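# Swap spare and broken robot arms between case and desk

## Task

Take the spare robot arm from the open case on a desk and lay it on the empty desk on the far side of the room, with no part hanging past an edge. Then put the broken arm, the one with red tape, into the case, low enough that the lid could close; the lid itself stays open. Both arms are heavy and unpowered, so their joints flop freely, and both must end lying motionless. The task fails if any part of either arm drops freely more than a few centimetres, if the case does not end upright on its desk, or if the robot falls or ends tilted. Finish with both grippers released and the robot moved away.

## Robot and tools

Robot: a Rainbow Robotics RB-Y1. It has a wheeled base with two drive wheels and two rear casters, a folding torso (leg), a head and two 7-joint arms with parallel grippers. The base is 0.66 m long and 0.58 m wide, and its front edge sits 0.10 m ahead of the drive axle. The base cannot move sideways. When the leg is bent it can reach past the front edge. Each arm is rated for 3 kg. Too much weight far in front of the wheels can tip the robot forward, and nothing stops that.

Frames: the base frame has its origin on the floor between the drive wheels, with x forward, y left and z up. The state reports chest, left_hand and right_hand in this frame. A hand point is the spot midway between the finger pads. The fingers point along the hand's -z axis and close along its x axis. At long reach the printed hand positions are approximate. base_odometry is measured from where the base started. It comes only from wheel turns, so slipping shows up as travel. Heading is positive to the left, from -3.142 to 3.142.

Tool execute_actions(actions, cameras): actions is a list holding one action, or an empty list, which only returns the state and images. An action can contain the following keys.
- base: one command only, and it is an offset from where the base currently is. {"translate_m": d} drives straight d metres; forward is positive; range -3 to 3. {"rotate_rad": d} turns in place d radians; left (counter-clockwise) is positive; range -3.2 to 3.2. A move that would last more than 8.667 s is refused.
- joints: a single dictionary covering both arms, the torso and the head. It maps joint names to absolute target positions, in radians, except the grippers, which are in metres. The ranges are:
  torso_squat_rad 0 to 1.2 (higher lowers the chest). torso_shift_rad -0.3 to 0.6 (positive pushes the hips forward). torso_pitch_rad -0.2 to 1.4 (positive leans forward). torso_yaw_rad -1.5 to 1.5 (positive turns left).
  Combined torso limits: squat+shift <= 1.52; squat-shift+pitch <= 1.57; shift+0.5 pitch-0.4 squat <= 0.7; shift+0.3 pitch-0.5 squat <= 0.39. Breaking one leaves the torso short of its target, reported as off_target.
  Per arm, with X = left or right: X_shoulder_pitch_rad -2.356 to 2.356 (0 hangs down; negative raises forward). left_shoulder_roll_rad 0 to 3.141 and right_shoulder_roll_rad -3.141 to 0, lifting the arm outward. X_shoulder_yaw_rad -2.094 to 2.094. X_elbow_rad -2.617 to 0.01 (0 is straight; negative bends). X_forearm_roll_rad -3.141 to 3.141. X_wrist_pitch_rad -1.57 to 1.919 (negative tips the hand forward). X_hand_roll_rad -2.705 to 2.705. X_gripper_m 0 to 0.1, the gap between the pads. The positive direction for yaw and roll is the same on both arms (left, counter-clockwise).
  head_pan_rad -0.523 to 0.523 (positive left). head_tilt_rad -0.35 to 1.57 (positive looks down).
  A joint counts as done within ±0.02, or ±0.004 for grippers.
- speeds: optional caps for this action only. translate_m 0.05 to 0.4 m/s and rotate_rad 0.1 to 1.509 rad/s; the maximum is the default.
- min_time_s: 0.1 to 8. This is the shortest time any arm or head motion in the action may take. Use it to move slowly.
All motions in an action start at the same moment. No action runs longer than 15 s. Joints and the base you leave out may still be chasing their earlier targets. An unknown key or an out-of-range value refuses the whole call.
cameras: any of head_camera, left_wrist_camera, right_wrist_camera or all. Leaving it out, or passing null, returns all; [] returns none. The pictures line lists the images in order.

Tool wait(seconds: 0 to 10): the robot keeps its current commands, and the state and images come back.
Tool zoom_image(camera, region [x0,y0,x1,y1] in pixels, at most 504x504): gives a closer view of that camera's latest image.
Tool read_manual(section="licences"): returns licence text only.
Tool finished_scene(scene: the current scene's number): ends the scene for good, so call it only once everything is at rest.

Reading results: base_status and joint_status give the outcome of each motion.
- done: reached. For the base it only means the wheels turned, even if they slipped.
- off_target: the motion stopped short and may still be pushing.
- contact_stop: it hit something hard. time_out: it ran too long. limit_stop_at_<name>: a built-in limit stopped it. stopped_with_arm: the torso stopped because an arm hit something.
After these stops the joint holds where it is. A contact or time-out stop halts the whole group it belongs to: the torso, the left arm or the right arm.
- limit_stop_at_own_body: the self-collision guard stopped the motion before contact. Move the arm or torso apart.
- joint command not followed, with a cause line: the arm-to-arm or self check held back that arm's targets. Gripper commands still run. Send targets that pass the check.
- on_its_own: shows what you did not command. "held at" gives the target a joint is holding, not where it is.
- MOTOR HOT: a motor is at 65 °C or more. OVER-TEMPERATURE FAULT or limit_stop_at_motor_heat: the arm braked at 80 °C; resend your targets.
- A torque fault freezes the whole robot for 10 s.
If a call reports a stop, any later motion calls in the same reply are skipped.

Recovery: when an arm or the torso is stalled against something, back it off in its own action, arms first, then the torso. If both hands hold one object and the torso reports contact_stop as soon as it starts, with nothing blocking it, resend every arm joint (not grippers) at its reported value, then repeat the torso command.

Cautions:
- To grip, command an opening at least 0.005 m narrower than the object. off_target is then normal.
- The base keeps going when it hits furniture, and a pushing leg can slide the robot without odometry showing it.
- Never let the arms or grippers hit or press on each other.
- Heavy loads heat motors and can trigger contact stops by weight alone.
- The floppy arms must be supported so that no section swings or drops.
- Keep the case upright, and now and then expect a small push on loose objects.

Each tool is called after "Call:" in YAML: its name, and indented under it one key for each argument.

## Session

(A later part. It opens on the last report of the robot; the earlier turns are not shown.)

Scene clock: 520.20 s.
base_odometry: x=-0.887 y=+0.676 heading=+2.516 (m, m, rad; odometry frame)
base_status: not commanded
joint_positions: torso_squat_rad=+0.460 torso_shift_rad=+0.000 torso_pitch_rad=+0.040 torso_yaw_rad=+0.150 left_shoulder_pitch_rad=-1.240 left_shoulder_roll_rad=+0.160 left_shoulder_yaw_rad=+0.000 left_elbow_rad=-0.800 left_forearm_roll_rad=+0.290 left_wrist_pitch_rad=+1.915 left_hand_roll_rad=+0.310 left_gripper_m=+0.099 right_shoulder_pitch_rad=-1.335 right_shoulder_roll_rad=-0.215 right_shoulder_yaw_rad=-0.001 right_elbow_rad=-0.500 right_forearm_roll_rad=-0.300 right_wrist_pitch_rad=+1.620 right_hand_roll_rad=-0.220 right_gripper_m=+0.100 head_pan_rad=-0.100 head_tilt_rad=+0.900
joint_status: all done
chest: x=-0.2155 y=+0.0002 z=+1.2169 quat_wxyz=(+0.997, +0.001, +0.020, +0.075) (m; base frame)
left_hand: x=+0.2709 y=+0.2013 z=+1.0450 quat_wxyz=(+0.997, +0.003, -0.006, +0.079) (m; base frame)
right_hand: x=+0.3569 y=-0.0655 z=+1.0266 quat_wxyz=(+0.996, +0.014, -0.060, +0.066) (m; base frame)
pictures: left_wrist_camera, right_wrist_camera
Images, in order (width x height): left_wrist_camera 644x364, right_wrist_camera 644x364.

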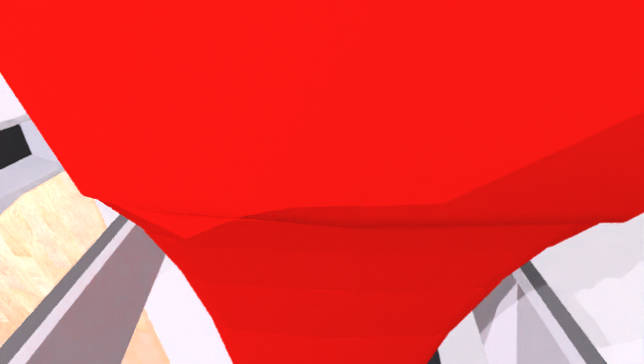

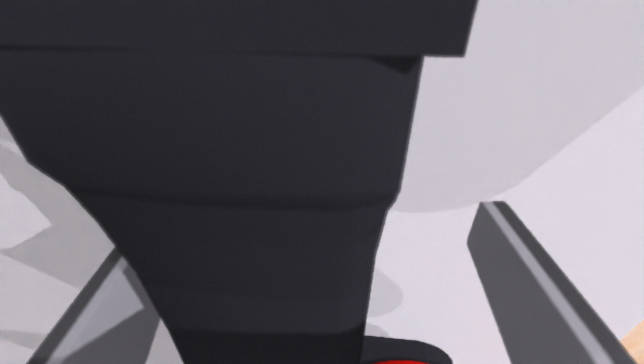

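Call:
execute_actions:
  actions:
    - {"base":{"translate_m":0.008},"joints":{"right_shoulder_pitch_rad":-1.315,"right_wrist_pitch_rad":1.56},"min_time_s":0.8}
  cameras: ["right_wrist_camera"]

Call:
execute_actions:
  actions:
    - {"joints":{"left_gripper_m":0.02,"right_gripper_m":0.02}}

Call:
execute_actions:
  actions:
    - {"joints":{"torso_squat_rad":0.38}}

Scene clock: 528.30 s.
base_odometry: x=-0.894 y=+0.681 heading=+2.516 (m, m, rad; odometry frame)
base_status: done
joint_positions: torso_squat_rad=+0.460 torso_shift_rad=+0.000 torso_pitch_rad=+0.040 torso_yaw_rad=+0.150 left_shoulder_pitch_rad=-1.240 left_shoulder_roll_rad=+0.160 left_shoulder_yaw_rad=+0.000 left_elbow_rad=-0.800 left_forearm_roll_rad=+0.290 left_wrist_pitch_rad=+1.915 left_hand_roll_rad=+0.310 left_gripper_m=+0.099 right_shoulder_pitch_rad=-1.315 right_shoulder_roll_rad=-0.215 right_shoulder_yaw_rad=-0.001 right_elbow_rad=-0.500 right_forearm_roll_rad=-0.300 right_wrist_pitch_rad=+1.560 right_hand_roll_rad=-0.220 right_gripper_m=+0.100 head_pan_rad=-0.100 head_tilt_rad=+0.900
joint_status: all done
chest: x=-0.2155 y=+0.0002 z=+1.2169 quat_wxyz=(+0.997, +0.001, +0.020, +0.075) (m; base frame)
left_hand: x=+0.2709 y=+0.2013 z=+1.0449 quat_wxyz=(+0.997, +0.003, -0.006, +0.079) (m; base frame)
right_hand: x=+0.3658 y=-0.0653 z=+1.0181 quat_wxyz=(+0.995, +0.021, -0.079, +0.062) (m; base frame)
pictures: right_wrist_camera
Images, in order (width x height): right_wrist_camera 644x364.

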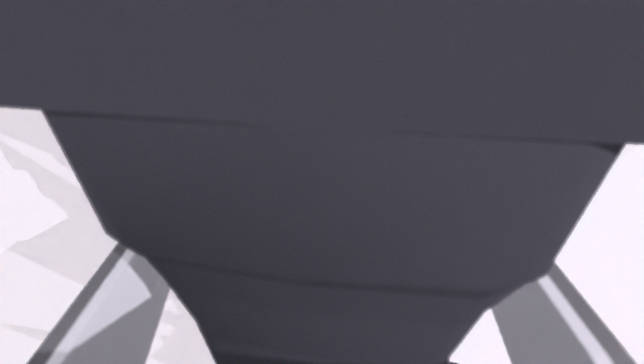

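Scene clock: 529.57 s.
base_odometry: x=-0.894 y=+0.681 heading=+2.516 (m, m, rad; odometry frame)
base_status: not commanded
joint_positions: torso_squat_rad=+0.460 torso_shift_rad=+0.000 torso_pitch_rad=+0.040 torso_yaw_rad=+0.150 left_shoulder_pitch_rad=-1.240 left_shoulder_roll_rad=+0.160 left_shoulder_yaw_rad=+0.000 left_elbow_rad=-0.800 left_forearm_roll_rad=+0.290 left_wrist_pitch_rad=+1.915 left_hand_roll_rad=+0.310 left_gripper_m=+0.053 right_shoulder_pitch_rad=-1.315 right_shoulder_roll_rad=-0.215 right_shoulder_yaw_rad=-0.001 right_elbow_rad=-0.500 right_forearm_roll_rad=-0.300 right_wrist_pitch_rad=+1.560 right_hand_roll_rad=-0.220 right_gripper_m=+0.056 head_pan_rad=-0.100 head_tilt_rad=+0.900
joint_status: left_gripper_m off_target (ended at +0.053, target +0.020); right_gripper_m off_target (ended at +0.056, target +0.020)
chest: x=-0.2155 y=+0.0002 z=+1.2169 quat_wxyz=(+0.997, +0.001, +0.020, +0.075) (m; base frame)
left_hand: x=+0.2707 y=+0.2013 z=+1.0448 quat_wxyz=(+0.997, +0.003, -0.006, +0.079) (m; base frame)
right_hand: x=+0.3657 y=-0.0653 z=+1.0179 quat_wxyz=(+0.995, +0.021, -0.079, +0.062) (m; base frame)
pictures: head_camera, left_wrist_camera, right_wrist_camera
Images, in order (width x height): head_camera 896x504, left_wrist_camera 644x364, right_wrist_camera 644x364.

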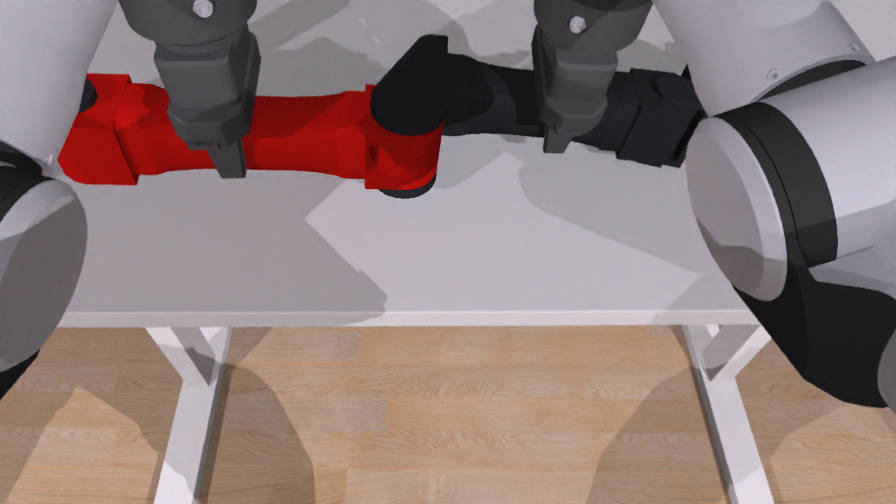

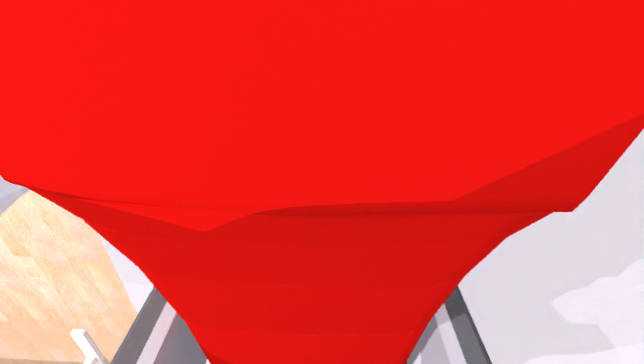

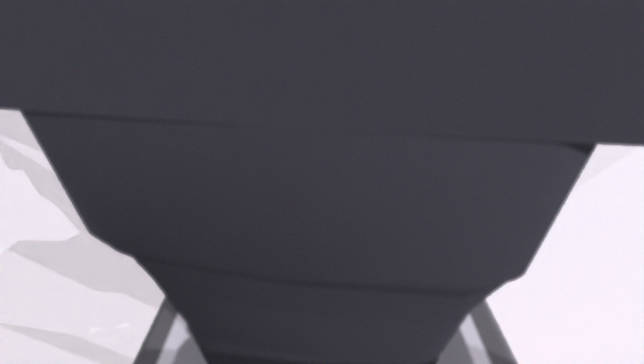

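Scene clock: 530.57 s.
base_odometry: x=-0.894 y=+0.681 heading=+2.516 (m, m, rad; odometry frame)
base_status: not commanded
joint_positions: torso_squat_rad=+0.380 torso_shift_rad=+0.001 torso_pitch_rad=+0.042 torso_yaw_rad=+0.150 left_shoulder_pitch_rad=-1.237 left_shoulder_roll_rad=+0.159 left_shoulder_yaw_rad=+0.000 left_elbow_rad=-0.798 left_forearm_roll_rad=+0.290 left_wrist_pitch_rad=+1.915 left_hand_roll_rad=+0.310 left_gripper_m=+0.053 right_shoulder_pitch_rad=-1.313 right_shoulder_roll_rad=-0.215 right_shoulder_yaw_rad=-0.001 right_elbow_rad=-0.499 right_forearm_roll_rad=-0.300 right_wrist_pitch_rad=+1.560 right_hand_roll_rad=-0.220 right_gripper_m=+0.056 head_pan_rad=-0.100 head_tilt_rad=+0.900
joint_status: all done
chest: x=-0.2145 y=+0.0002 z=+1.2398 quat_wxyz=(+0.997, +0.001, +0.021, +0.075) (m; base frame)
left_hand: x=+0.2705 y=+0.2011 z=+1.0649 quat_wxyz=(+0.997, +0.002, -0.003, +0.079) (m; base frame)
right_hand: x=+0.3655 y=-0.0656 z=+1.0380 quat_wxyz=(+0.995, +0.021, -0.076, +0.062) (m; base frame)
pictures: head_camera, left_wrist_camera, right_wrist_camera
Images, in order (width x height): head_camera 896x504, left_wrist_camera 644x364, right_wrist_camera 644x364.

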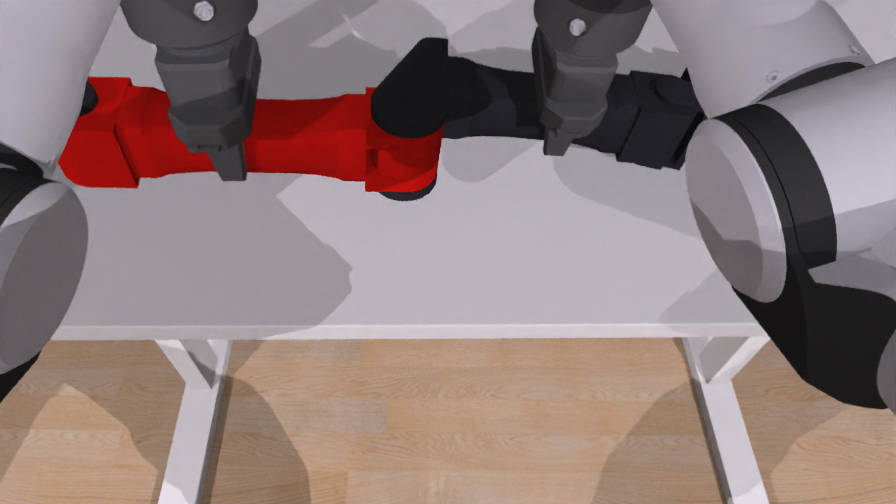

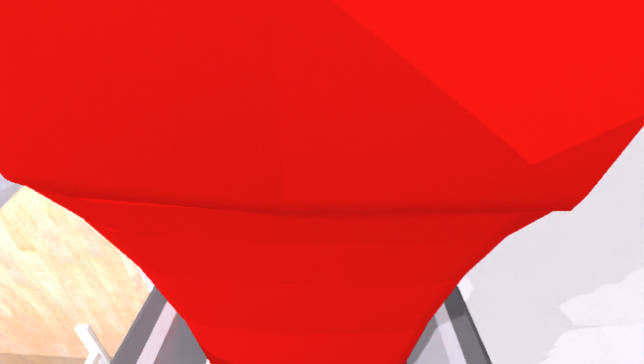

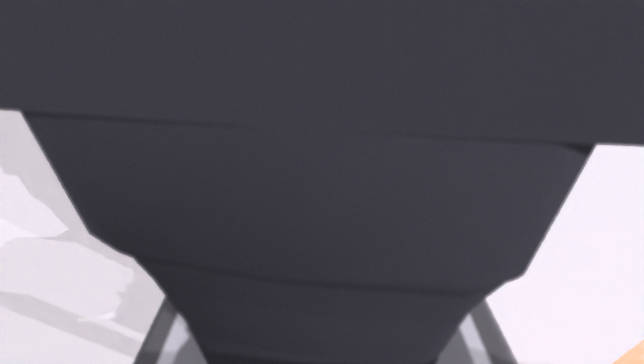

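Call:
execute_actions:
  actions:
    - {"joints":{"torso_squat_rad":0.0,"head_pan_rad":-0.45}}
  cameras: ["head_camera"]

Call:
execute_actions:
  actions:
    - {"joints":{"torso_pitch_rad":-0.08}}
  cameras: ["head_camera"]

Call:
execute_actions:
  actions:
    - {"joints":{"torso_pitch_rad":-0.2,"head_tilt_rad":1.1}}
  cameras: ["head_camera"]

Scene clock: 544.33 s.
base_odometry: x=-0.894 y=+0.681 heading=+2.516 (m, m, rad; odometry frame)
base_status: not commanded
joint_positions: torso_squat_rad=+0.000 torso_shift_rad=+0.001 torso_pitch_rad=+0.042 torso_yaw_rad=+0.150 left_shoulder_pitch_rad=-1.237 left_shoulder_roll_rad=+0.159 left_shoulder_yaw_rad=+0.000 left_elbow_rad=-0.798 left_forearm_roll_rad=+0.290 left_wrist_pitch_rad=+1.915 left_hand_roll_rad=+0.310 left_gripper_m=+0.053 right_shoulder_pitch_rad=-1.312 right_shoulder_roll_rad=-0.214 right_shoulder_yaw_rad=-0.001 right_elbow_rad=-0.499 right_forearm_roll_rad=-0.300 right_wrist_pitch_rad=+1.560 right_hand_roll_rad=-0.220 right_gripper_m=+0.056 head_pan_rad=-0.450 head_tilt_rad=+0.900
joint_status: all done
chest: x=-0.2143 y=+0.0002 z=+1.2897 quat_wxyz=(+0.997, +0.001, +0.021, +0.075) (m; base frame)
left_hand: x=+0.2706 y=+0.2011 z=+1.1146 quat_wxyz=(+0.997, +0.002, -0.002, +0.079) (m; base frame)
right_hand: x=+0.3654 y=-0.0657 z=+1.0873 quat_wxyz=(+0.995, +0.021, -0.076, +0.062) (m; base frame)
pictures: head_camera
Images, in order (width x height): head_camera 896x504.

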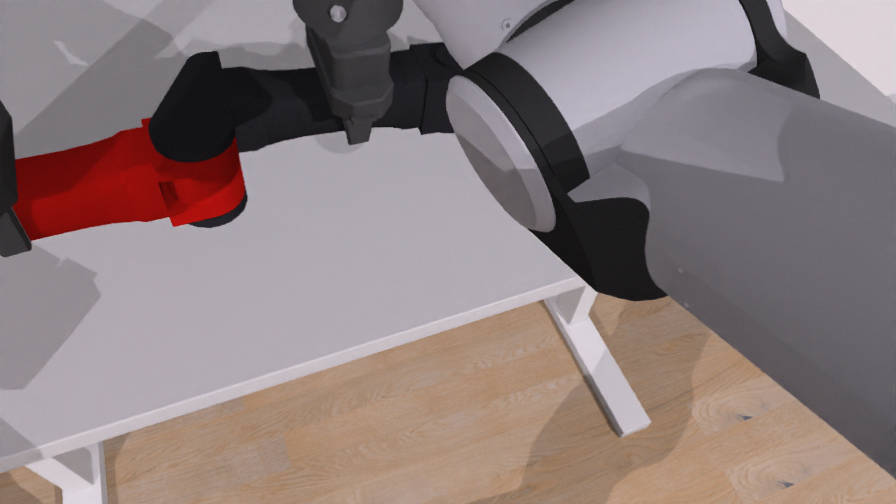

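Scene clock: 545.50 s.
base_odometry: x=-0.894 y=+0.681 heading=+2.516 (m, m, rad; odometry frame)
base_status: not commanded
joint_positions: torso_squat_rad=+0.000 torso_shift_rad=+0.001 torso_pitch_rad=-0.078 torso_yaw_rad=+0.150 left_shoulder_pitch_rad=-1.237 left_shoulder_roll_rad=+0.158 left_shoulder_yaw_rad=+0.000 left_elbow_rad=-0.798 left_forearm_roll_rad=+0.290 left_wrist_pitch_rad=+1.915 left_hand_roll_rad=+0.310 left_gripper_m=+0.053 right_shoulder_pitch_rad=-1.312 right_shoulder_roll_rad=-0.214 right_shoulder_yaw_rad=-0.001 right_elbow_rad=-0.498 right_forearm_roll_rad=-0.300 right_wrist_pitch_rad=+1.560 right_hand_roll_rad=-0.220 right_gripper_m=+0.056 head_pan_rad=-0.450 head_tilt_rad=+0.900
joint_status: all done
chest: x=-0.2516 y=+0.0002 z=+1.2890 quat_wxyz=(+0.996, -0.003, -0.039, +0.075) (m; base frame)
left_hand: x=+0.2507 y=+0.2011 z=+1.1733 quat_wxyz=(+0.995, -0.002, -0.062, +0.079) (m; base frame)
right_hand: x=+0.3481 y=-0.0657 z=+1.1576 quat_wxyz=(+0.989, +0.017, -0.135, +0.063) (m; base frame)
pictures: head_camera
Images, in order (width x height): head_camera 896x504.

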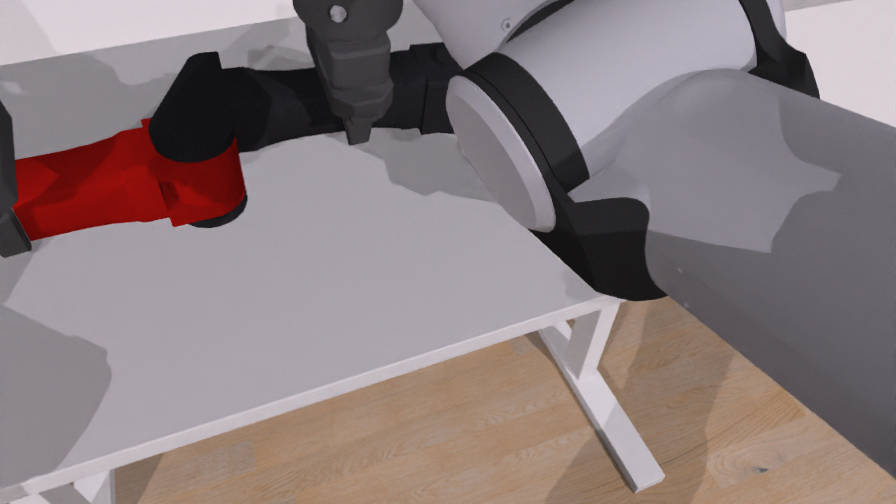

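Scene clock: 546.73 s.
base_odometry: x=-0.894 y=+0.681 heading=+2.516 (m, m, rad; odometry frame)
base_status: not commanded
joint_positions: torso_squat_rad=+0.000 torso_shift_rad=+0.001 torso_pitch_rad=-0.198 torso_yaw_rad=+0.150 left_shoulder_pitch_rad=-1.236 left_shoulder_roll_rad=+0.159 left_shoulder_yaw_rad=+0.000 left_elbow_rad=-0.798 left_forearm_roll_rad=+0.290 left_wrist_pitch_rad=+1.916 left_hand_roll_rad=+0.310 left_gripper_m=+0.053 right_shoulder_pitch_rad=-1.312 right_shoulder_roll_rad=-0.214 right_shoulder_yaw_rad=-0.001 right_elbow_rad=-0.498 right_forearm_roll_rad=-0.300 right_wrist_pitch_rad=+1.560 right_hand_roll_rad=-0.220 right_gripper_m=+0.056 head_pan_rad=-0.450 head_tilt_rad=+1.100
joint_status: all done
chest: x=-0.2883 y=+0.0003 z=+1.2839 quat_wxyz=(+0.992, -0.008, -0.099, +0.075) (m; base frame)
left_hand: x=+0.2241 y=+0.2012 z=+1.2290 quat_wxyz=(+0.989, -0.007, -0.121, +0.079) (m; base frame)
right_hand: x=+0.3226 y=-0.0656 z=+1.2249 quat_wxyz=(+0.979, +0.013, -0.194, +0.064) (m; base frame)
pictures: head_camera
Images, in order (width x height): head_camera 896x504.

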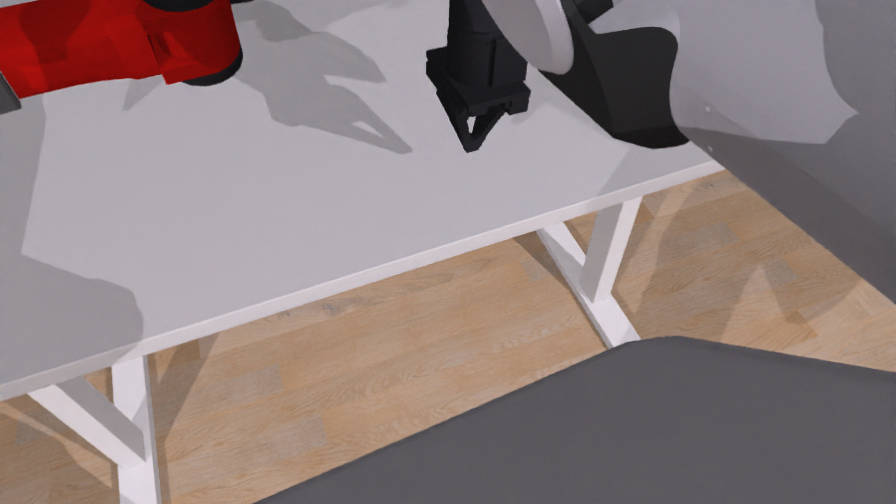

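Call:
execute_actions:
  actions:
    - {"base":{"translate_m":-0.4},"speeds":{"translate_m":0.25},"joints":{"head_pan_rad":0.3,"head_tilt_rad":0.8}}
  cameras: ["head_camera"]

Call:
execute_actions:
  actions:
    - {"base":{"rotate_rad":2.418},"speeds":{"rotate_rad":0.6},"joints":{"torso_pitch_rad":-0.15}}
  cameras: []

Call:
execute_actions:
  actions:
    - {"base":{"translate_m":2.16}}
  cameras: []

Call:
execute_actions:
  actions:
    - {"base":{"rotate_rad":-0.848},"speeds":{"rotate_rad":0.6},"joints":{"head_tilt_rad":1.0,"head_pan_rad":-0.15}}
  cameras: ["head_camera"]

Scene clock: 569.03 s.
base_odometry: x=-0.569 y=+0.447 heading=+2.514 (m, m, rad; odometry frame)
base_status: done
joint_positions: torso_squat_rad=+0.000 torso_shift_rad=+0.001 torso_pitch_rad=-0.198 torso_yaw_rad=+0.150 left_shoulder_pitch_rad=-1.236 left_shoulder_roll_rad=+0.158 left_shoulder_yaw_rad=+0.000 left_elbow_rad=-0.798 left_forearm_roll_rad=+0.290 left_wrist_pitch_rad=+1.916 left_hand_roll_rad=+0.310 left_gripper_m=+0.053 right_shoulder_pitch_rad=-1.312 right_shoulder_roll_rad=-0.214 right_shoulder_yaw_rad=-0.001 right_elbow_rad=-0.498 right_forearm_roll_rad=-0.300 right_wrist_pitch_rad=+1.560 right_hand_roll_rad=-0.220 right_gripper_m=+0.056 head_pan_rad=+0.300 head_tilt_rad=+0.800
joint_status: all done
chest: x=-0.2883 y=+0.0003 z=+1.2839 quat_wxyz=(+0.992, -0.008, -0.099, +0.075) (m; base frame)
left_hand: x=+0.2241 y=+0.2012 z=+1.2289 quat_wxyz=(+0.989, -0.007, -0.121, +0.079) (m; base frame)
right_hand: x=+0.3227 y=-0.0656 z=+1.2248 quat_wxyz=(+0.979, +0.013, -0.194, +0.064) (m; base frame)
pictures: head_camera
Images, in order (width x height): head_camera 896x504.

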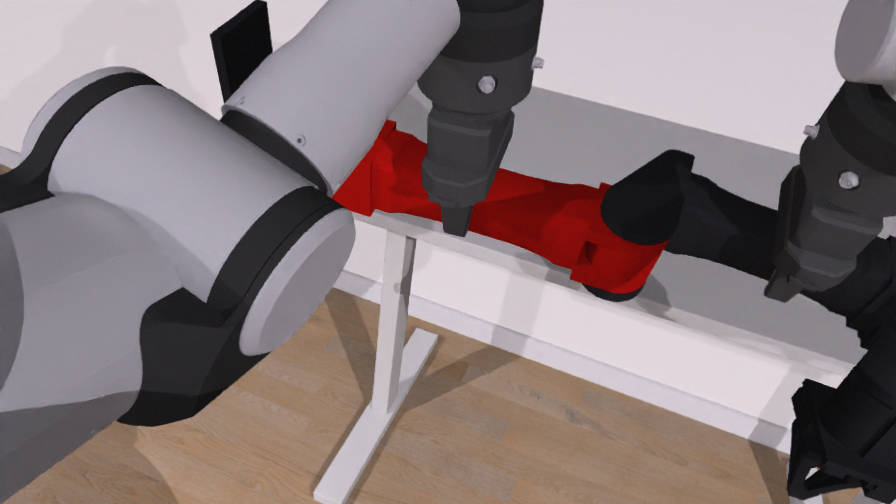

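Scene clock: 574.60 s.
base_odometry: x=-0.569 y=+0.447 heading=-1.351 (m, m, rad; odometry frame)
base_status: done
joint_positions: torso_squat_rad=+0.000 torso_shift_rad=+0.001 torso_pitch_rad=-0.148 torso_yaw_rad=+0.150 left_shoulder_pitch_rad=-1.236 left_shoulder_roll_rad=+0.158 left_shoulder_yaw_rad=+0.000 left_elbow_rad=-0.798 left_forearm_roll_rad=+0.290 left_wrist_pitch_rad=+1.915 left_hand_roll_rad=+0.310 left_gripper_m=+0.053 right_shoulder_pitch_rad=-1.312 right_shoulder_roll_rad=-0.214 right_shoulder_yaw_rad=-0.001 right_elbow_rad=-0.498 right_forearm_roll_rad=-0.300 right_wrist_pitch_rad=+1.560 right_hand_roll_rad=-0.220 right_gripper_m=+0.056 head_pan_rad=+0.300 head_tilt_rad=+0.800
joint_status: all done
chest: x=-0.2729 y=+0.0003 z=+1.2865 quat_wxyz=(+0.994, -0.006, -0.074, +0.075) (m; base frame)
left_hand: x=+0.2361 y=+0.2012 z=+1.2059 quat_wxyz=(+0.992, -0.005, -0.096, +0.079) (m; base frame)
right_hand: x=+0.3343 y=-0.0656 z=+1.1969 quat_wxyz=(+0.983, +0.015, -0.169, +0.064) (m; base frame)
pictures: none
No camera images: the call's "cameras" was empty. Leave "cameras" out to get every camera's image.

Scene clock: 581.33 s.
base_odometry: x=-0.098 y=-1.661 heading=-1.351 (m, m, rad; odometry frame)
base_status: done
joint_positions: torso_squat_rad=+0.000 torso_shift_rad=+0.001 torso_pitch_rad=-0.148 torso_yaw_rad=+0.150 left_shoulder_pitch_rad=-1.236 left_shoulder_roll_rad=+0.158 left_shoulder_yaw_rad=+0.000 left_elbow_rad=-0.798 left_forearm_roll_rad=+0.290 left_wrist_pitch_rad=+1.915 left_hand_roll_rad=+0.310 left_gripper_m=+0.053 right_shoulder_pitch_rad=-1.312 right_shoulder_roll_rad=-0.214 right_shoulder_yaw_rad=-0.001 right_elbow_rad=-0.498 right_forearm_roll_rad=-0.300 right_wrist_pitch_rad=+1.560 right_hand_roll_rad=-0.220 right_gripper_m=+0.056 head_pan_rad=+0.300 head_tilt_rad=+0.800
joint_status: not commanded
chest: x=-0.2729 y=+0.0003 z=+1.2865 quat_wxyz=(+0.994, -0.006, -0.074, +0.075) (m; base frame)
left_hand: x=+0.2362 y=+0.2012 z=+1.2059 quat_wxyz=(+0.992, -0.005, -0.096, +0.079) (m; base frame)
right_hand: x=+0.3344 y=-0.0656 z=+1.1969 quat_wxyz=(+0.983, +0.015, -0.169, +0.064) (m; base frame)
pictures: none
No camera images: the call's "cameras" was empty. Leave "cameras" out to get every camera's image.

Scene clock: 584.27 s.
base_odometry: x=-0.098 y=-1.661 heading=-2.198 (m, m, rad; odometry frame)
base_status: done
joint_positions: torso_squat_rad=+0.000 torso_shift_rad=+0.001 torso_pitch_rad=-0.148 torso_yaw_rad=+0.150 left_shoulder_pitch_rad=-1.236 left_shoulder_roll_rad=+0.158 left_shoulder_yaw_rad=+0.000 left_elbow_rad=-0.798 left_forearm_roll_rad=+0.290 left_wrist_pitch_rad=+1.915 left_hand_roll_rad=+0.310 left_gripper_m=+0.053 right_shoulder_pitch_rad=-1.312 right_shoulder_roll_rad=-0.214 right_shoulder_yaw_rad=-0.001 right_elbow_rad=-0.498 right_forearm_roll_rad=-0.300 right_wrist_pitch_rad=+1.560 right_hand_roll_rad=-0.220 right_gripper_m=+0.056 head_pan_rad=-0.150 head_tilt_rad=+1.000
joint_status: all done
chest: x=-0.2729 y=+0.0003 z=+1.2865 quat_wxyz=(+0.994, -0.006, -0.074, +0.075) (m; base frame)
left_hand: x=+0.2361 y=+0.2012 z=+1.2059 quat_wxyz=(+0.992, -0.005, -0.096, +0.079) (m; base frame)
right_hand: x=+0.3343 y=-0.0656 z=+1.1969 quat_wxyz=(+0.983, +0.015, -0.169, +0.064) (m; base frame)
pictures: head_camera
Images, in order (width x height): head_camera 896x504.

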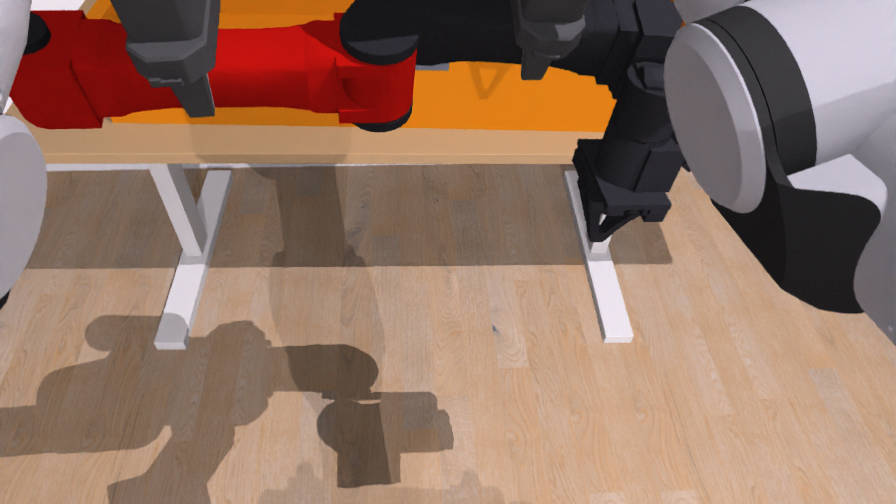

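Call:
execute_actions:
  actions:
    - {"base":{"translate_m":0.55},"joints":{"torso_pitch_rad":-0.2}}

Scene clock: 615.73 s.
base_odometry: x=-0.421 y=-2.106 heading=-2.199 (m, m, rad; odometry frame)
base_status: done
joint_positions: torso_squat_rad=+0.000 torso_shift_rad=+0.001 torso_pitch_rad=-0.198 torso_yaw_rad=+0.150 left_shoulder_pitch_rad=-1.236 left_shoulder_roll_rad=+0.158 left_shoulder_yaw_rad=+0.000 left_elbow_rad=-0.798 left_forearm_roll_rad=+0.290 left_wrist_pitch_rad=+1.916 left_hand_roll_rad=+0.310 left_gripper_m=+0.053 right_shoulder_pitch_rad=-1.312 right_shoulder_roll_rad=-0.214 right_shoulder_yaw_rad=-0.001 right_elbow_rad=-0.498 right_forearm_roll_rad=-0.300 right_wrist_pitch_rad=+1.560 right_hand_roll_rad=-0.220 right_gripper_m=+0.056 head_pan_rad=-0.150 head_tilt_rad=+1.000
joint_status: all done
chest: x=-0.2882 y=+0.0003 z=+1.2839 quat_wxyz=(+0.992, -0.008, -0.099, +0.075) (m; base frame)
left_hand: x=+0.2242 y=+0.2012 z=+1.2288 quat_wxyz=(+0.989, -0.007, -0.121, +0.079) (m; base frame)
right_hand: x=+0.3228 y=-0.0656 z=+1.2247 quat_wxyz=(+0.979, +0.013, -0.194, +0.064) (m; base frame)
pictures: head_camera, left_wrist_camera, right_wrist_camera
Images, in order (width x height): head_camera 896x504, left_wrist_camera 644x364, right_wrist_camera 644x364.

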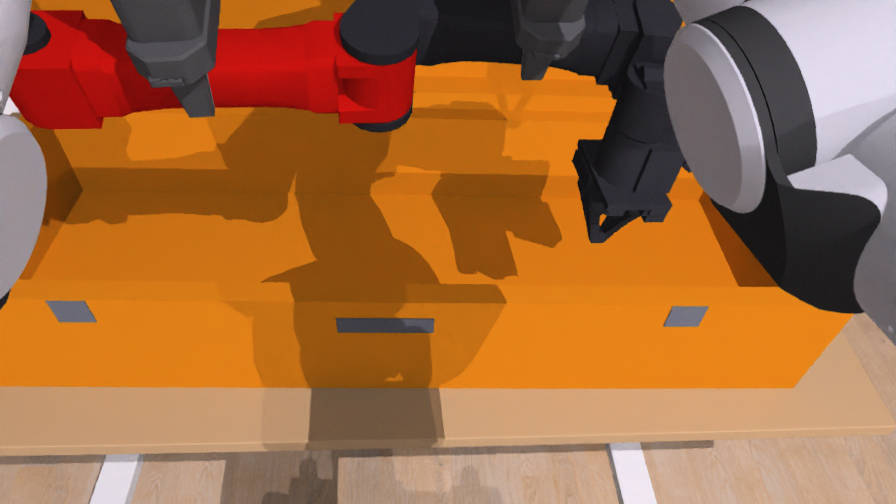

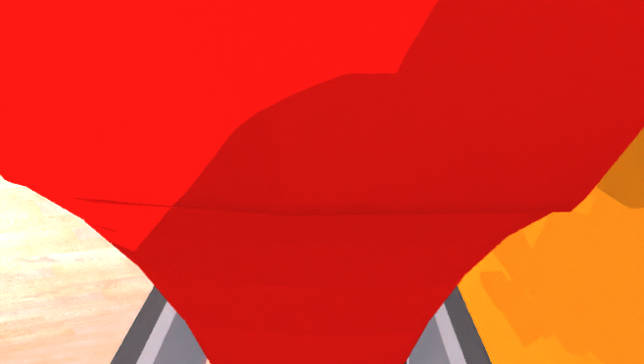

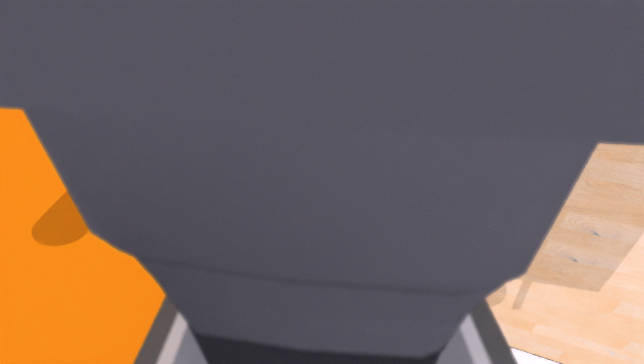

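Call:
execute_actions:
  actions:
    - {"base":{"translate_m":0.14},"speeds":{"translate_m":0.15}}
  cameras: ["head_camera"]

Call:
execute_actions:
  actions:
    - {"joints":{"torso_pitch_rad":0.04,"torso_yaw_rad":0.08,"head_tilt_rad":0.85,"head_pan_rad":-0.08}}

Scene clock: 626.93 s.
base_odometry: x=-0.504 y=-2.219 heading=-2.200 (m, m, rad; odometry frame)
base_status: done
joint_positions: torso_squat_rad=+0.000 torso_shift_rad=+0.001 torso_pitch_rad=-0.198 torso_yaw_rad=+0.150 left_shoulder_pitch_rad=-1.236 left_shoulder_roll_rad=+0.158 left_shoulder_yaw_rad=+0.000 left_elbow_rad=-0.798 left_forearm_roll_rad=+0.290 left_wrist_pitch_rad=+1.916 left_hand_roll_rad=+0.310 left_gripper_m=+0.053 right_shoulder_pitch_rad=-1.312 right_shoulder_roll_rad=-0.214 right_shoulder_yaw_rad=-0.001 right_elbow_rad=-0.498 right_forearm_roll_rad=-0.300 right_wrist_pitch_rad=+1.560 right_hand_roll_rad=-0.220 right_gripper_m=+0.056 head_pan_rad=-0.150 head_tilt_rad=+1.000
joint_status: not commanded
chest: x=-0.2883 y=+0.0003 z=+1.2839 quat_wxyz=(+0.992, -0.008, -0.099, +0.075) (m; base frame)
left_hand: x=+0.2242 y=+0.2012 z=+1.2288 quat_wxyz=(+0.989, -0.007, -0.121, +0.079) (m; base frame)
right_hand: x=+0.3227 y=-0.0656 z=+1.2247 quat_wxyz=(+0.979, +0.013, -0.194, +0.064) (m; base frame)
pictures: head_camera
Images, in order (width x height): head_camera 896x504.

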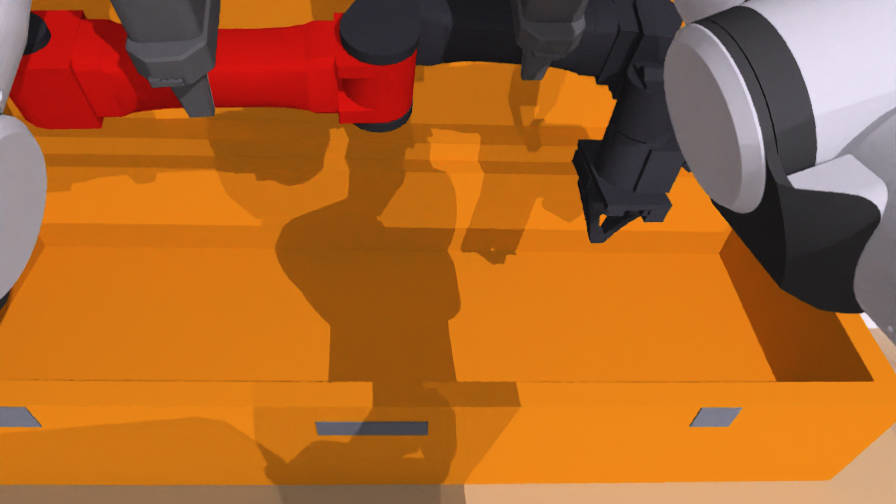

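Scene clock: 628.53 s.
base_odometry: x=-0.504 y=-2.219 heading=-2.200 (m, m, rad; odometry frame)
base_status: not commanded
joint_positions: torso_squat_rad=+0.000 torso_shift_rad=+0.001 torso_pitch_rad=+0.042 torso_yaw_rad=+0.080 left_shoulder_pitch_rad=-1.236 left_shoulder_roll_rad=+0.158 left_shoulder_yaw_rad=+0.000 left_elbow_rad=-0.798 left_forearm_roll_rad=+0.290 left_wrist_pitch_rad=+1.915 left_hand_roll_rad=+0.310 left_gripper_m=+0.053 right_shoulder_pitch_rad=-1.312 right_shoulder_roll_rad=-0.214 right_shoulder_yaw_rad=-0.001 right_elbow_rad=-0.498 right_forearm_roll_rad=-0.300 right_wrist_pitch_rad=+1.560 right_hand_roll_rad=-0.220 right_gripper_m=+0.056 head_pan_rad=-0.080 head_tilt_rad=+0.850
joint_status: all done
chest: x=-0.2142 y=+0.0003 z=+1.2897 quat_wxyz=(+0.999, +0.000, +0.021, +0.040) (m; base frame)
left_hand: x=+0.2833 y=+0.1664 z=+1.1138 quat_wxyz=(+0.999, +0.001, -0.002, +0.045) (m; base frame)
right_hand: x=+0.3592 y=-0.1064 z=+1.0873 quat_wxyz=(+0.997, +0.016, -0.076, +0.027) (m; base frame)
pictures: head_camera, left_wrist_camera, right_wrist_camera
Images, in order (width x height): head_camera 896x504, left_wrist_camera 644x364, right_wrist_camera 644x364.

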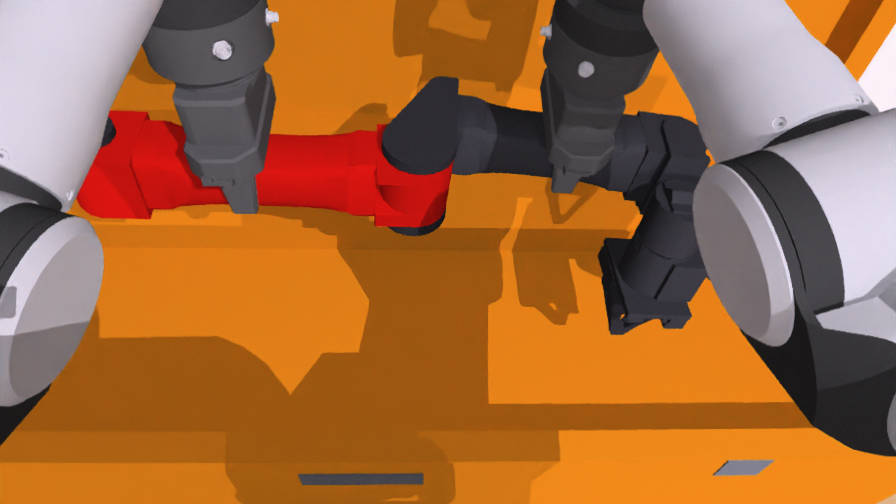

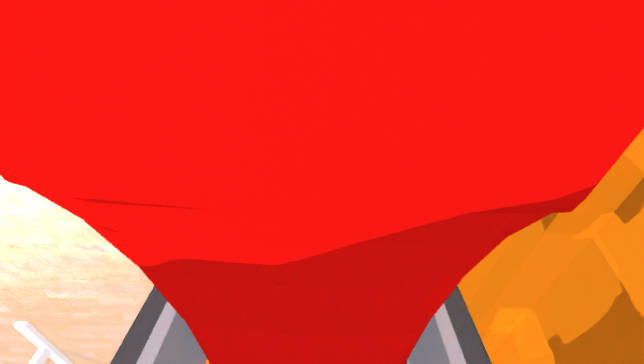

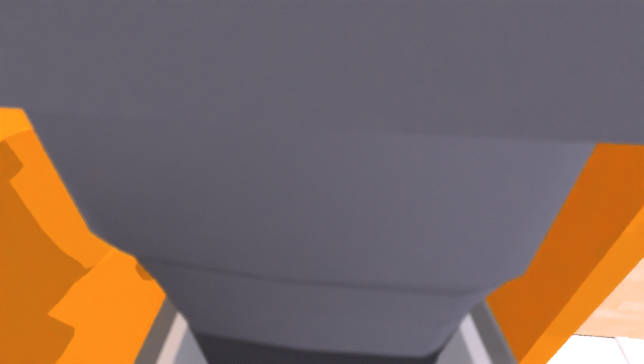

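Call:
execute_actions:
  actions:
    - {"joints":{"torso_squat_rad":0.56,"torso_yaw_rad":0.03}}
  cameras: ["head_camera"]

Scene clock: 635.27 s.
base_odometry: x=-0.504 y=-2.219 heading=-2.200 (m, m, rad; odometry frame)
base_status: not commanded
joint_positions: torso_squat_rad=+0.560 torso_shift_rad=+0.001 torso_pitch_rad=+0.042 torso_yaw_rad=+0.030 left_shoulder_pitch_rad=-1.236 left_shoulder_roll_rad=+0.158 left_shoulder_yaw_rad=+0.000 left_elbow_rad=-0.798 left_forearm_roll_rad=+0.290 left_wrist_pitch_rad=+1.915 left_hand_roll_rad=+0.310 left_gripper_m=+0.053 right_shoulder_pitch_rad=-1.312 right_shoulder_roll_rad=-0.214 right_shoulder_yaw_rad=-0.001 right_elbow_rad=-0.498 right_forearm_roll_rad=-0.300 right_wrist_pitch_rad=+1.560 right_hand_roll_rad=-0.220 right_gripper_m=+0.056 head_pan_rad=-0.080 head_tilt_rad=+0.850
joint_status: all done
chest: x=-0.2146 y=+0.0003 z=+1.1828 quat_wxyz=(+1.000, +0.000, +0.021, +0.015) (m; base frame)
left_hand: x=+0.2908 y=+0.1409 z=+1.0068 quat_wxyz=(+1.000, +0.000, -0.002, +0.020) (m; base frame)
right_hand: x=+0.3529 y=-0.1353 z=+0.9809 quat_wxyz=(+0.997, +0.014, -0.077, +0.003) (m; base frame)
pictures: head_camera
Images, in order (width x height): head_camera 896x504.

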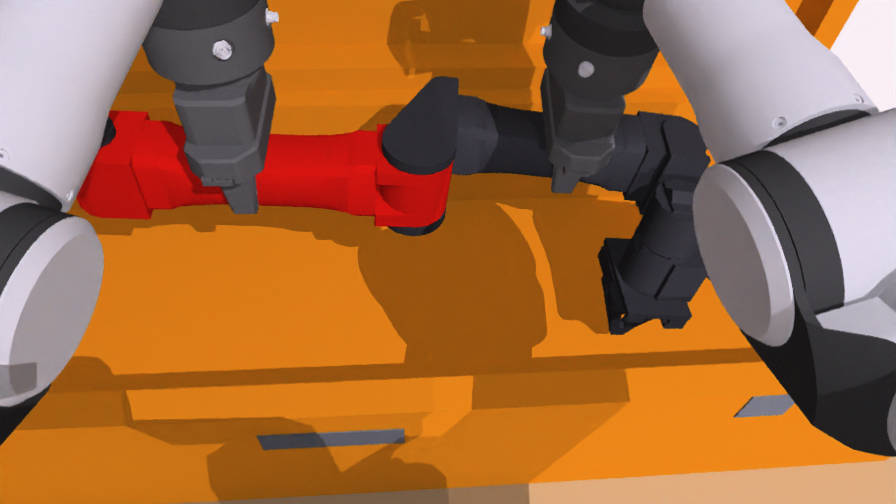

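Call:
execute_actions:
  actions:
    - {"joints":{"torso_squat_rad":0.65}}
  cameras: ["head_camera"]

Scene clock: 639.00 s.
base_odometry: x=-0.504 y=-2.219 heading=-2.200 (m, m, rad; odometry frame)
base_status: not commanded
joint_positions: torso_squat_rad=+0.650 torso_shift_rad=+0.000 torso_pitch_rad=+0.040 torso_yaw_rad=+0.030 left_shoulder_pitch_rad=-1.236 left_shoulder_roll_rad=+0.160 left_shoulder_yaw_rad=+0.000 left_elbow_rad=-0.798 left_forearm_roll_rad=+0.290 left_wrist_pitch_rad=+1.915 left_hand_roll_rad=+0.310 left_gripper_m=+0.053 right_shoulder_pitch_rad=-1.316 right_shoulder_roll_rad=-0.214 right_shoulder_yaw_rad=-0.001 right_elbow_rad=-0.501 right_forearm_roll_rad=-0.300 right_wrist_pitch_rad=+1.560 right_hand_roll_rad=-0.220 right_gripper_m=+0.056 head_pan_rad=-0.080 head_tilt_rad=+0.850
joint_status: all done
chest: x=-0.2152 y=+0.0005 z=+1.1470 quat_wxyz=(+1.000, +0.000, +0.020, +0.015) (m; base frame)
left_hand: x=+0.2906 y=+0.1421 z=+0.9719 quat_wxyz=(+1.000, +0.000, -0.003, +0.021) (m; base frame)
right_hand: x=+0.3540 y=-0.1341 z=+0.9490 quat_wxyz=(+0.997, +0.014, -0.080, +0.004) (m; base frame)
pictures: head_camera
Images, in order (width x height): head_camera 896x504.

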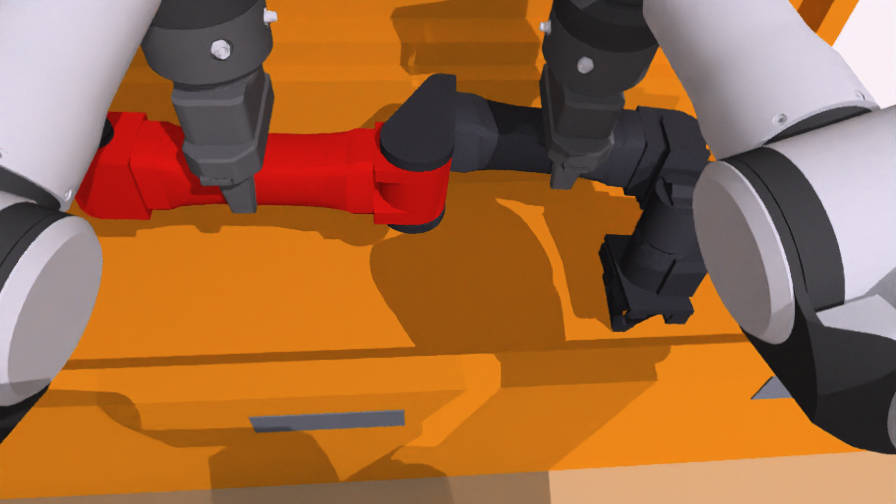

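Touching. Yaw left.

Call:
execute_actions:
  actions:
    - {"joints":{"torso_yaw_rad":0.09}}
  cameras: []

Call:
execute_actions:
  actions:
    - {"joints":{"torso_yaw_rad":0.14,"torso_squat_rad":0.68,"head_pan_rad":-0.3}}
  cameras: ["head_camera"]

Scene clock: 645.40 s.
base_odometry: x=-0.504 y=-2.219 heading=-2.200 (m, m, rad; odometry frame)
base_status: not commanded
joint_positions: torso_squat_rad=+0.650 torso_shift_rad=+0.001 torso_pitch_rad=+0.041 torso_yaw_rad=+0.090 left_shoulder_pitch_rad=-1.236 left_shoulder_roll_rad=+0.159 left_shoulder_yaw_rad=+0.000 left_elbow_rad=-0.798 left_forearm_roll_rad=+0.290 left_wrist_pitch_rad=+1.915 left_hand_roll_rad=+0.310 left_gripper_m=+0.053 right_shoulder_pitch_rad=-1.316 right_shoulder_roll_rad=-0.215 right_shoulder_yaw_rad=-0.001 right_elbow_rad=-0.500 right_forearm_roll_rad=-0.300 right_wrist_pitch_rad=+1.560 right_hand_roll_rad=-0.220 right_gripper_m=+0.056 head_pan_rad=-0.080 head_tilt_rad=+0.850
joint_status: all done
chest: x=-0.2151 y=+0.0005 z=+1.1470 quat_wxyz=(+0.999, +0.000, +0.020, +0.045) (m; base frame)
left_hand: x=+0.2810 y=+0.1718 z=+0.9716 quat_wxyz=(+0.999, +0.001, -0.003, +0.050) (m; base frame)
right_hand: x=+0.3612 y=-0.0999 z=+0.9484 quat_wxyz=(+0.996, +0.017, -0.080, +0.033) (m; base frame)
pictures: none
No camera images: the call's "cameras" was empty. Leave "cameras" out to get every camera's image.

Scene clock: 646.17 s.
base_odometry: x=-0.504 y=-2.219 heading=-2.200 (m, m, rad; odometry frame)
base_status: not commanded
joint_positions: torso_squat_rad=+0.680 torso_shift_rad=+0.001 torso_pitch_rad=+0.041 torso_yaw_rad=+0.140 left_shoulder_pitch_rad=-1.235 left_shoulder_roll_rad=+0.158 left_shoulder_yaw_rad=+0.000 left_elbow_rad=-0.797 left_forearm_roll_rad=+0.290 left_wrist_pitch_rad=+1.915 left_hand_roll_rad=+0.310 left_gripper_m=+0.054 right_shoulder_pitch_rad=-1.318 right_shoulder_roll_rad=-0.215 right_shoulder_yaw_rad=-0.001 right_elbow_rad=-0.501 right_forearm_roll_rad=-0.300 right_wrist_pitch_rad=+1.560 right_hand_roll_rad=-0.220 right_gripper_m=+0.056 head_pan_rad=-0.300 head_tilt_rad=+0.850
joint_status: all done
chest: x=-0.2151 y=+0.0005 z=+1.1340 quat_wxyz=(+0.997, +0.001, +0.020, +0.070) (m; base frame)
left_hand: x=+0.2714 y=+0.1965 z=+0.9584 quat_wxyz=(+0.997, +0.002, -0.002, +0.075) (m; base frame)
right_hand: x=+0.3660 y=-0.0701 z=+0.9363 quat_wxyz=(+0.995, +0.020, -0.081, +0.058) (m; base frame)
pictures: head_camera
Images, in order (width x height): head_camera 896x504.

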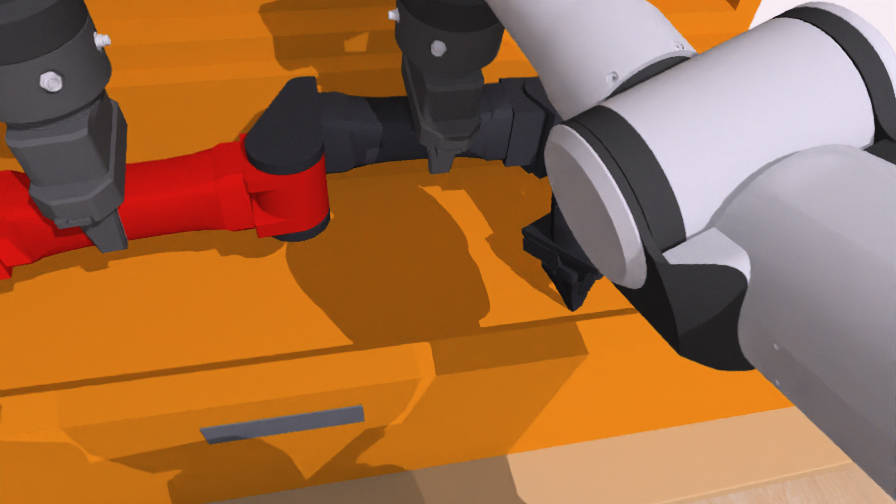

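Call:
execute_actions:
  actions:
    - {"joints":{"torso_yaw_rad":0.21,"torso_squat_rad":0.70,"head_pan_rad":0.3}}
  cameras: ["head_camera"]

Scene clock: 650.67 s.
base_odometry: x=-0.504 y=-2.219 heading=-2.200 (m, m, rad; odometry frame)
base_status: not commanded
joint_positions: torso_squat_rad=+0.700 torso_shift_rad=+0.001 torso_pitch_rad=+0.041 torso_yaw_rad=+0.210 left_shoulder_pitch_rad=-1.235 left_shoulder_roll_rad=+0.158 left_shoulder_yaw_rad=+0.000 left_elbow_rad=-0.797 left_forearm_roll_rad=+0.290 left_wrist_pitch_rad=+1.915 left_hand_roll_rad=+0.310 left_gripper_m=+0.054 right_shoulder_pitch_rad=-1.316 right_shoulder_roll_rad=-0.215 right_shoulder_yaw_rad=-0.001 right_elbow_rad=-0.501 right_forearm_roll_rad=-0.300 right_wrist_pitch_rad=+1.559 right_hand_roll_rad=-0.220 right_gripper_m=+0.056 head_pan_rad=+0.300 head_tilt_rad=+0.850
joint_status: all done
chest: x=-0.2150 y=+0.0005 z=+1.1251 quat_wxyz=(+0.994, +0.001, +0.020, +0.105) (m; base frame)
left_hand: x=+0.2566 y=+0.2306 z=+0.9500 quat_wxyz=(+0.994, +0.003, -0.002, +0.110) (m; base frame)
right_hand: x=+0.3692 y=-0.0288 z=+0.9261 quat_wxyz=(+0.992, +0.025, -0.079, +0.093) (m; base frame)
pictures: head_camera
Images, in order (width x height): head_camera 896x504.

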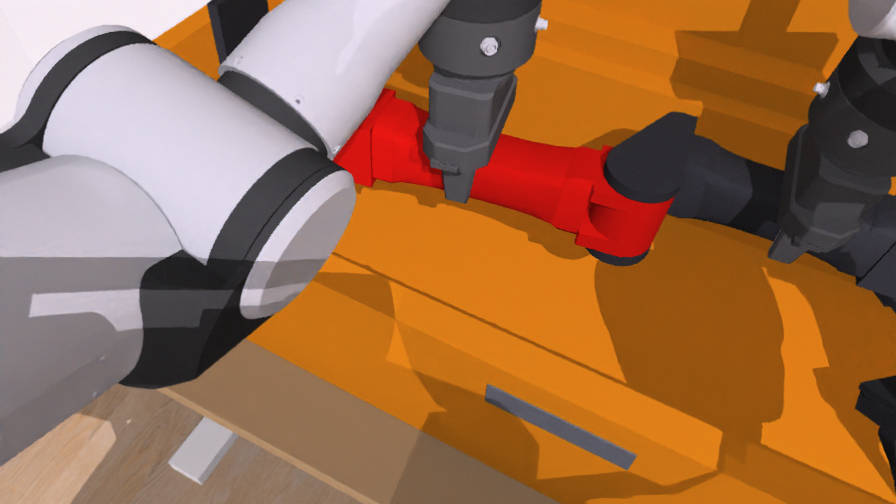

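Call:
execute_actions:
  actions:
    - {"joints":{"torso_squat_rad":0.75,"head_pan_rad":-0.25,"head_tilt_rad":0.95}}
  cameras: ["head_camera"]

Scene clock: 657.33 s.
base_odometry: x=-0.504 y=-2.219 heading=-2.200 (m, m, rad; odometry frame)
base_status: not commanded
joint_positions: torso_squat_rad=+0.750 torso_shift_rad=+0.001 torso_pitch_rad=+0.041 torso_yaw_rad=+0.210 left_shoulder_pitch_rad=-1.235 left_shoulder_roll_rad=+0.158 left_shoulder_yaw_rad=+0.000 left_elbow_rad=-0.798 left_forearm_roll_rad=+0.290 left_wrist_pitch_rad=+1.916 left_hand_roll_rad=+0.310 left_gripper_m=+0.055 right_shoulder_pitch_rad=-1.314 right_shoulder_roll_rad=-0.215 right_shoulder_yaw_rad=-0.001 right_elbow_rad=-0.500 right_forearm_roll_rad=-0.300 right_wrist_pitch_rad=+1.559 right_hand_roll_rad=-0.220 right_gripper_m=+0.058 head_pan_rad=-0.250 head_tilt_rad=+0.950
joint_status: all done
chest: x=-0.2148 y=+0.0004 z=+1.1019 quat_wxyz=(+0.994, +0.002, +0.021, +0.105) (m; base frame)
left_hand: x=+0.2567 y=+0.2301 z=+0.9266 quat_wxyz=(+0.994, +0.003, -0.001, +0.109) (m; base frame)
right_hand: x=+0.3688 y=-0.0294 z=+0.9015 quat_wxyz=(+0.992, +0.025, -0.077, +0.092) (m; base frame)
pictures: head_camera
Images, in order (width x height): head_camera 896x504.

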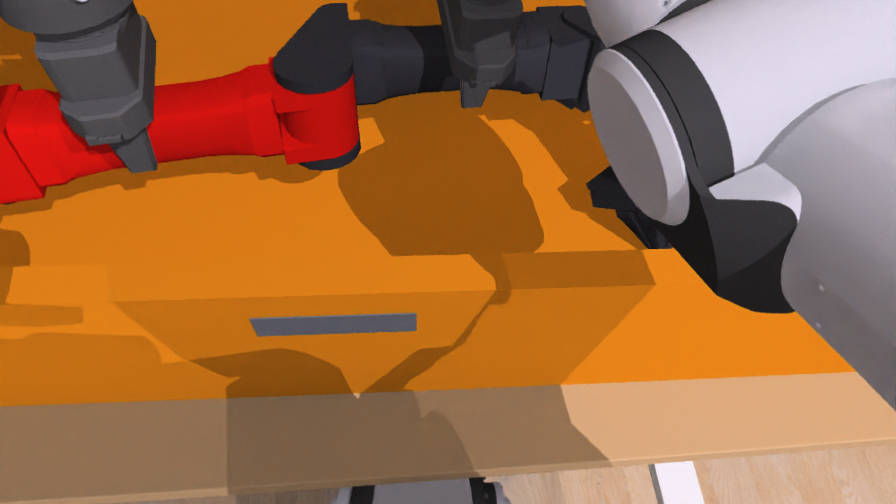

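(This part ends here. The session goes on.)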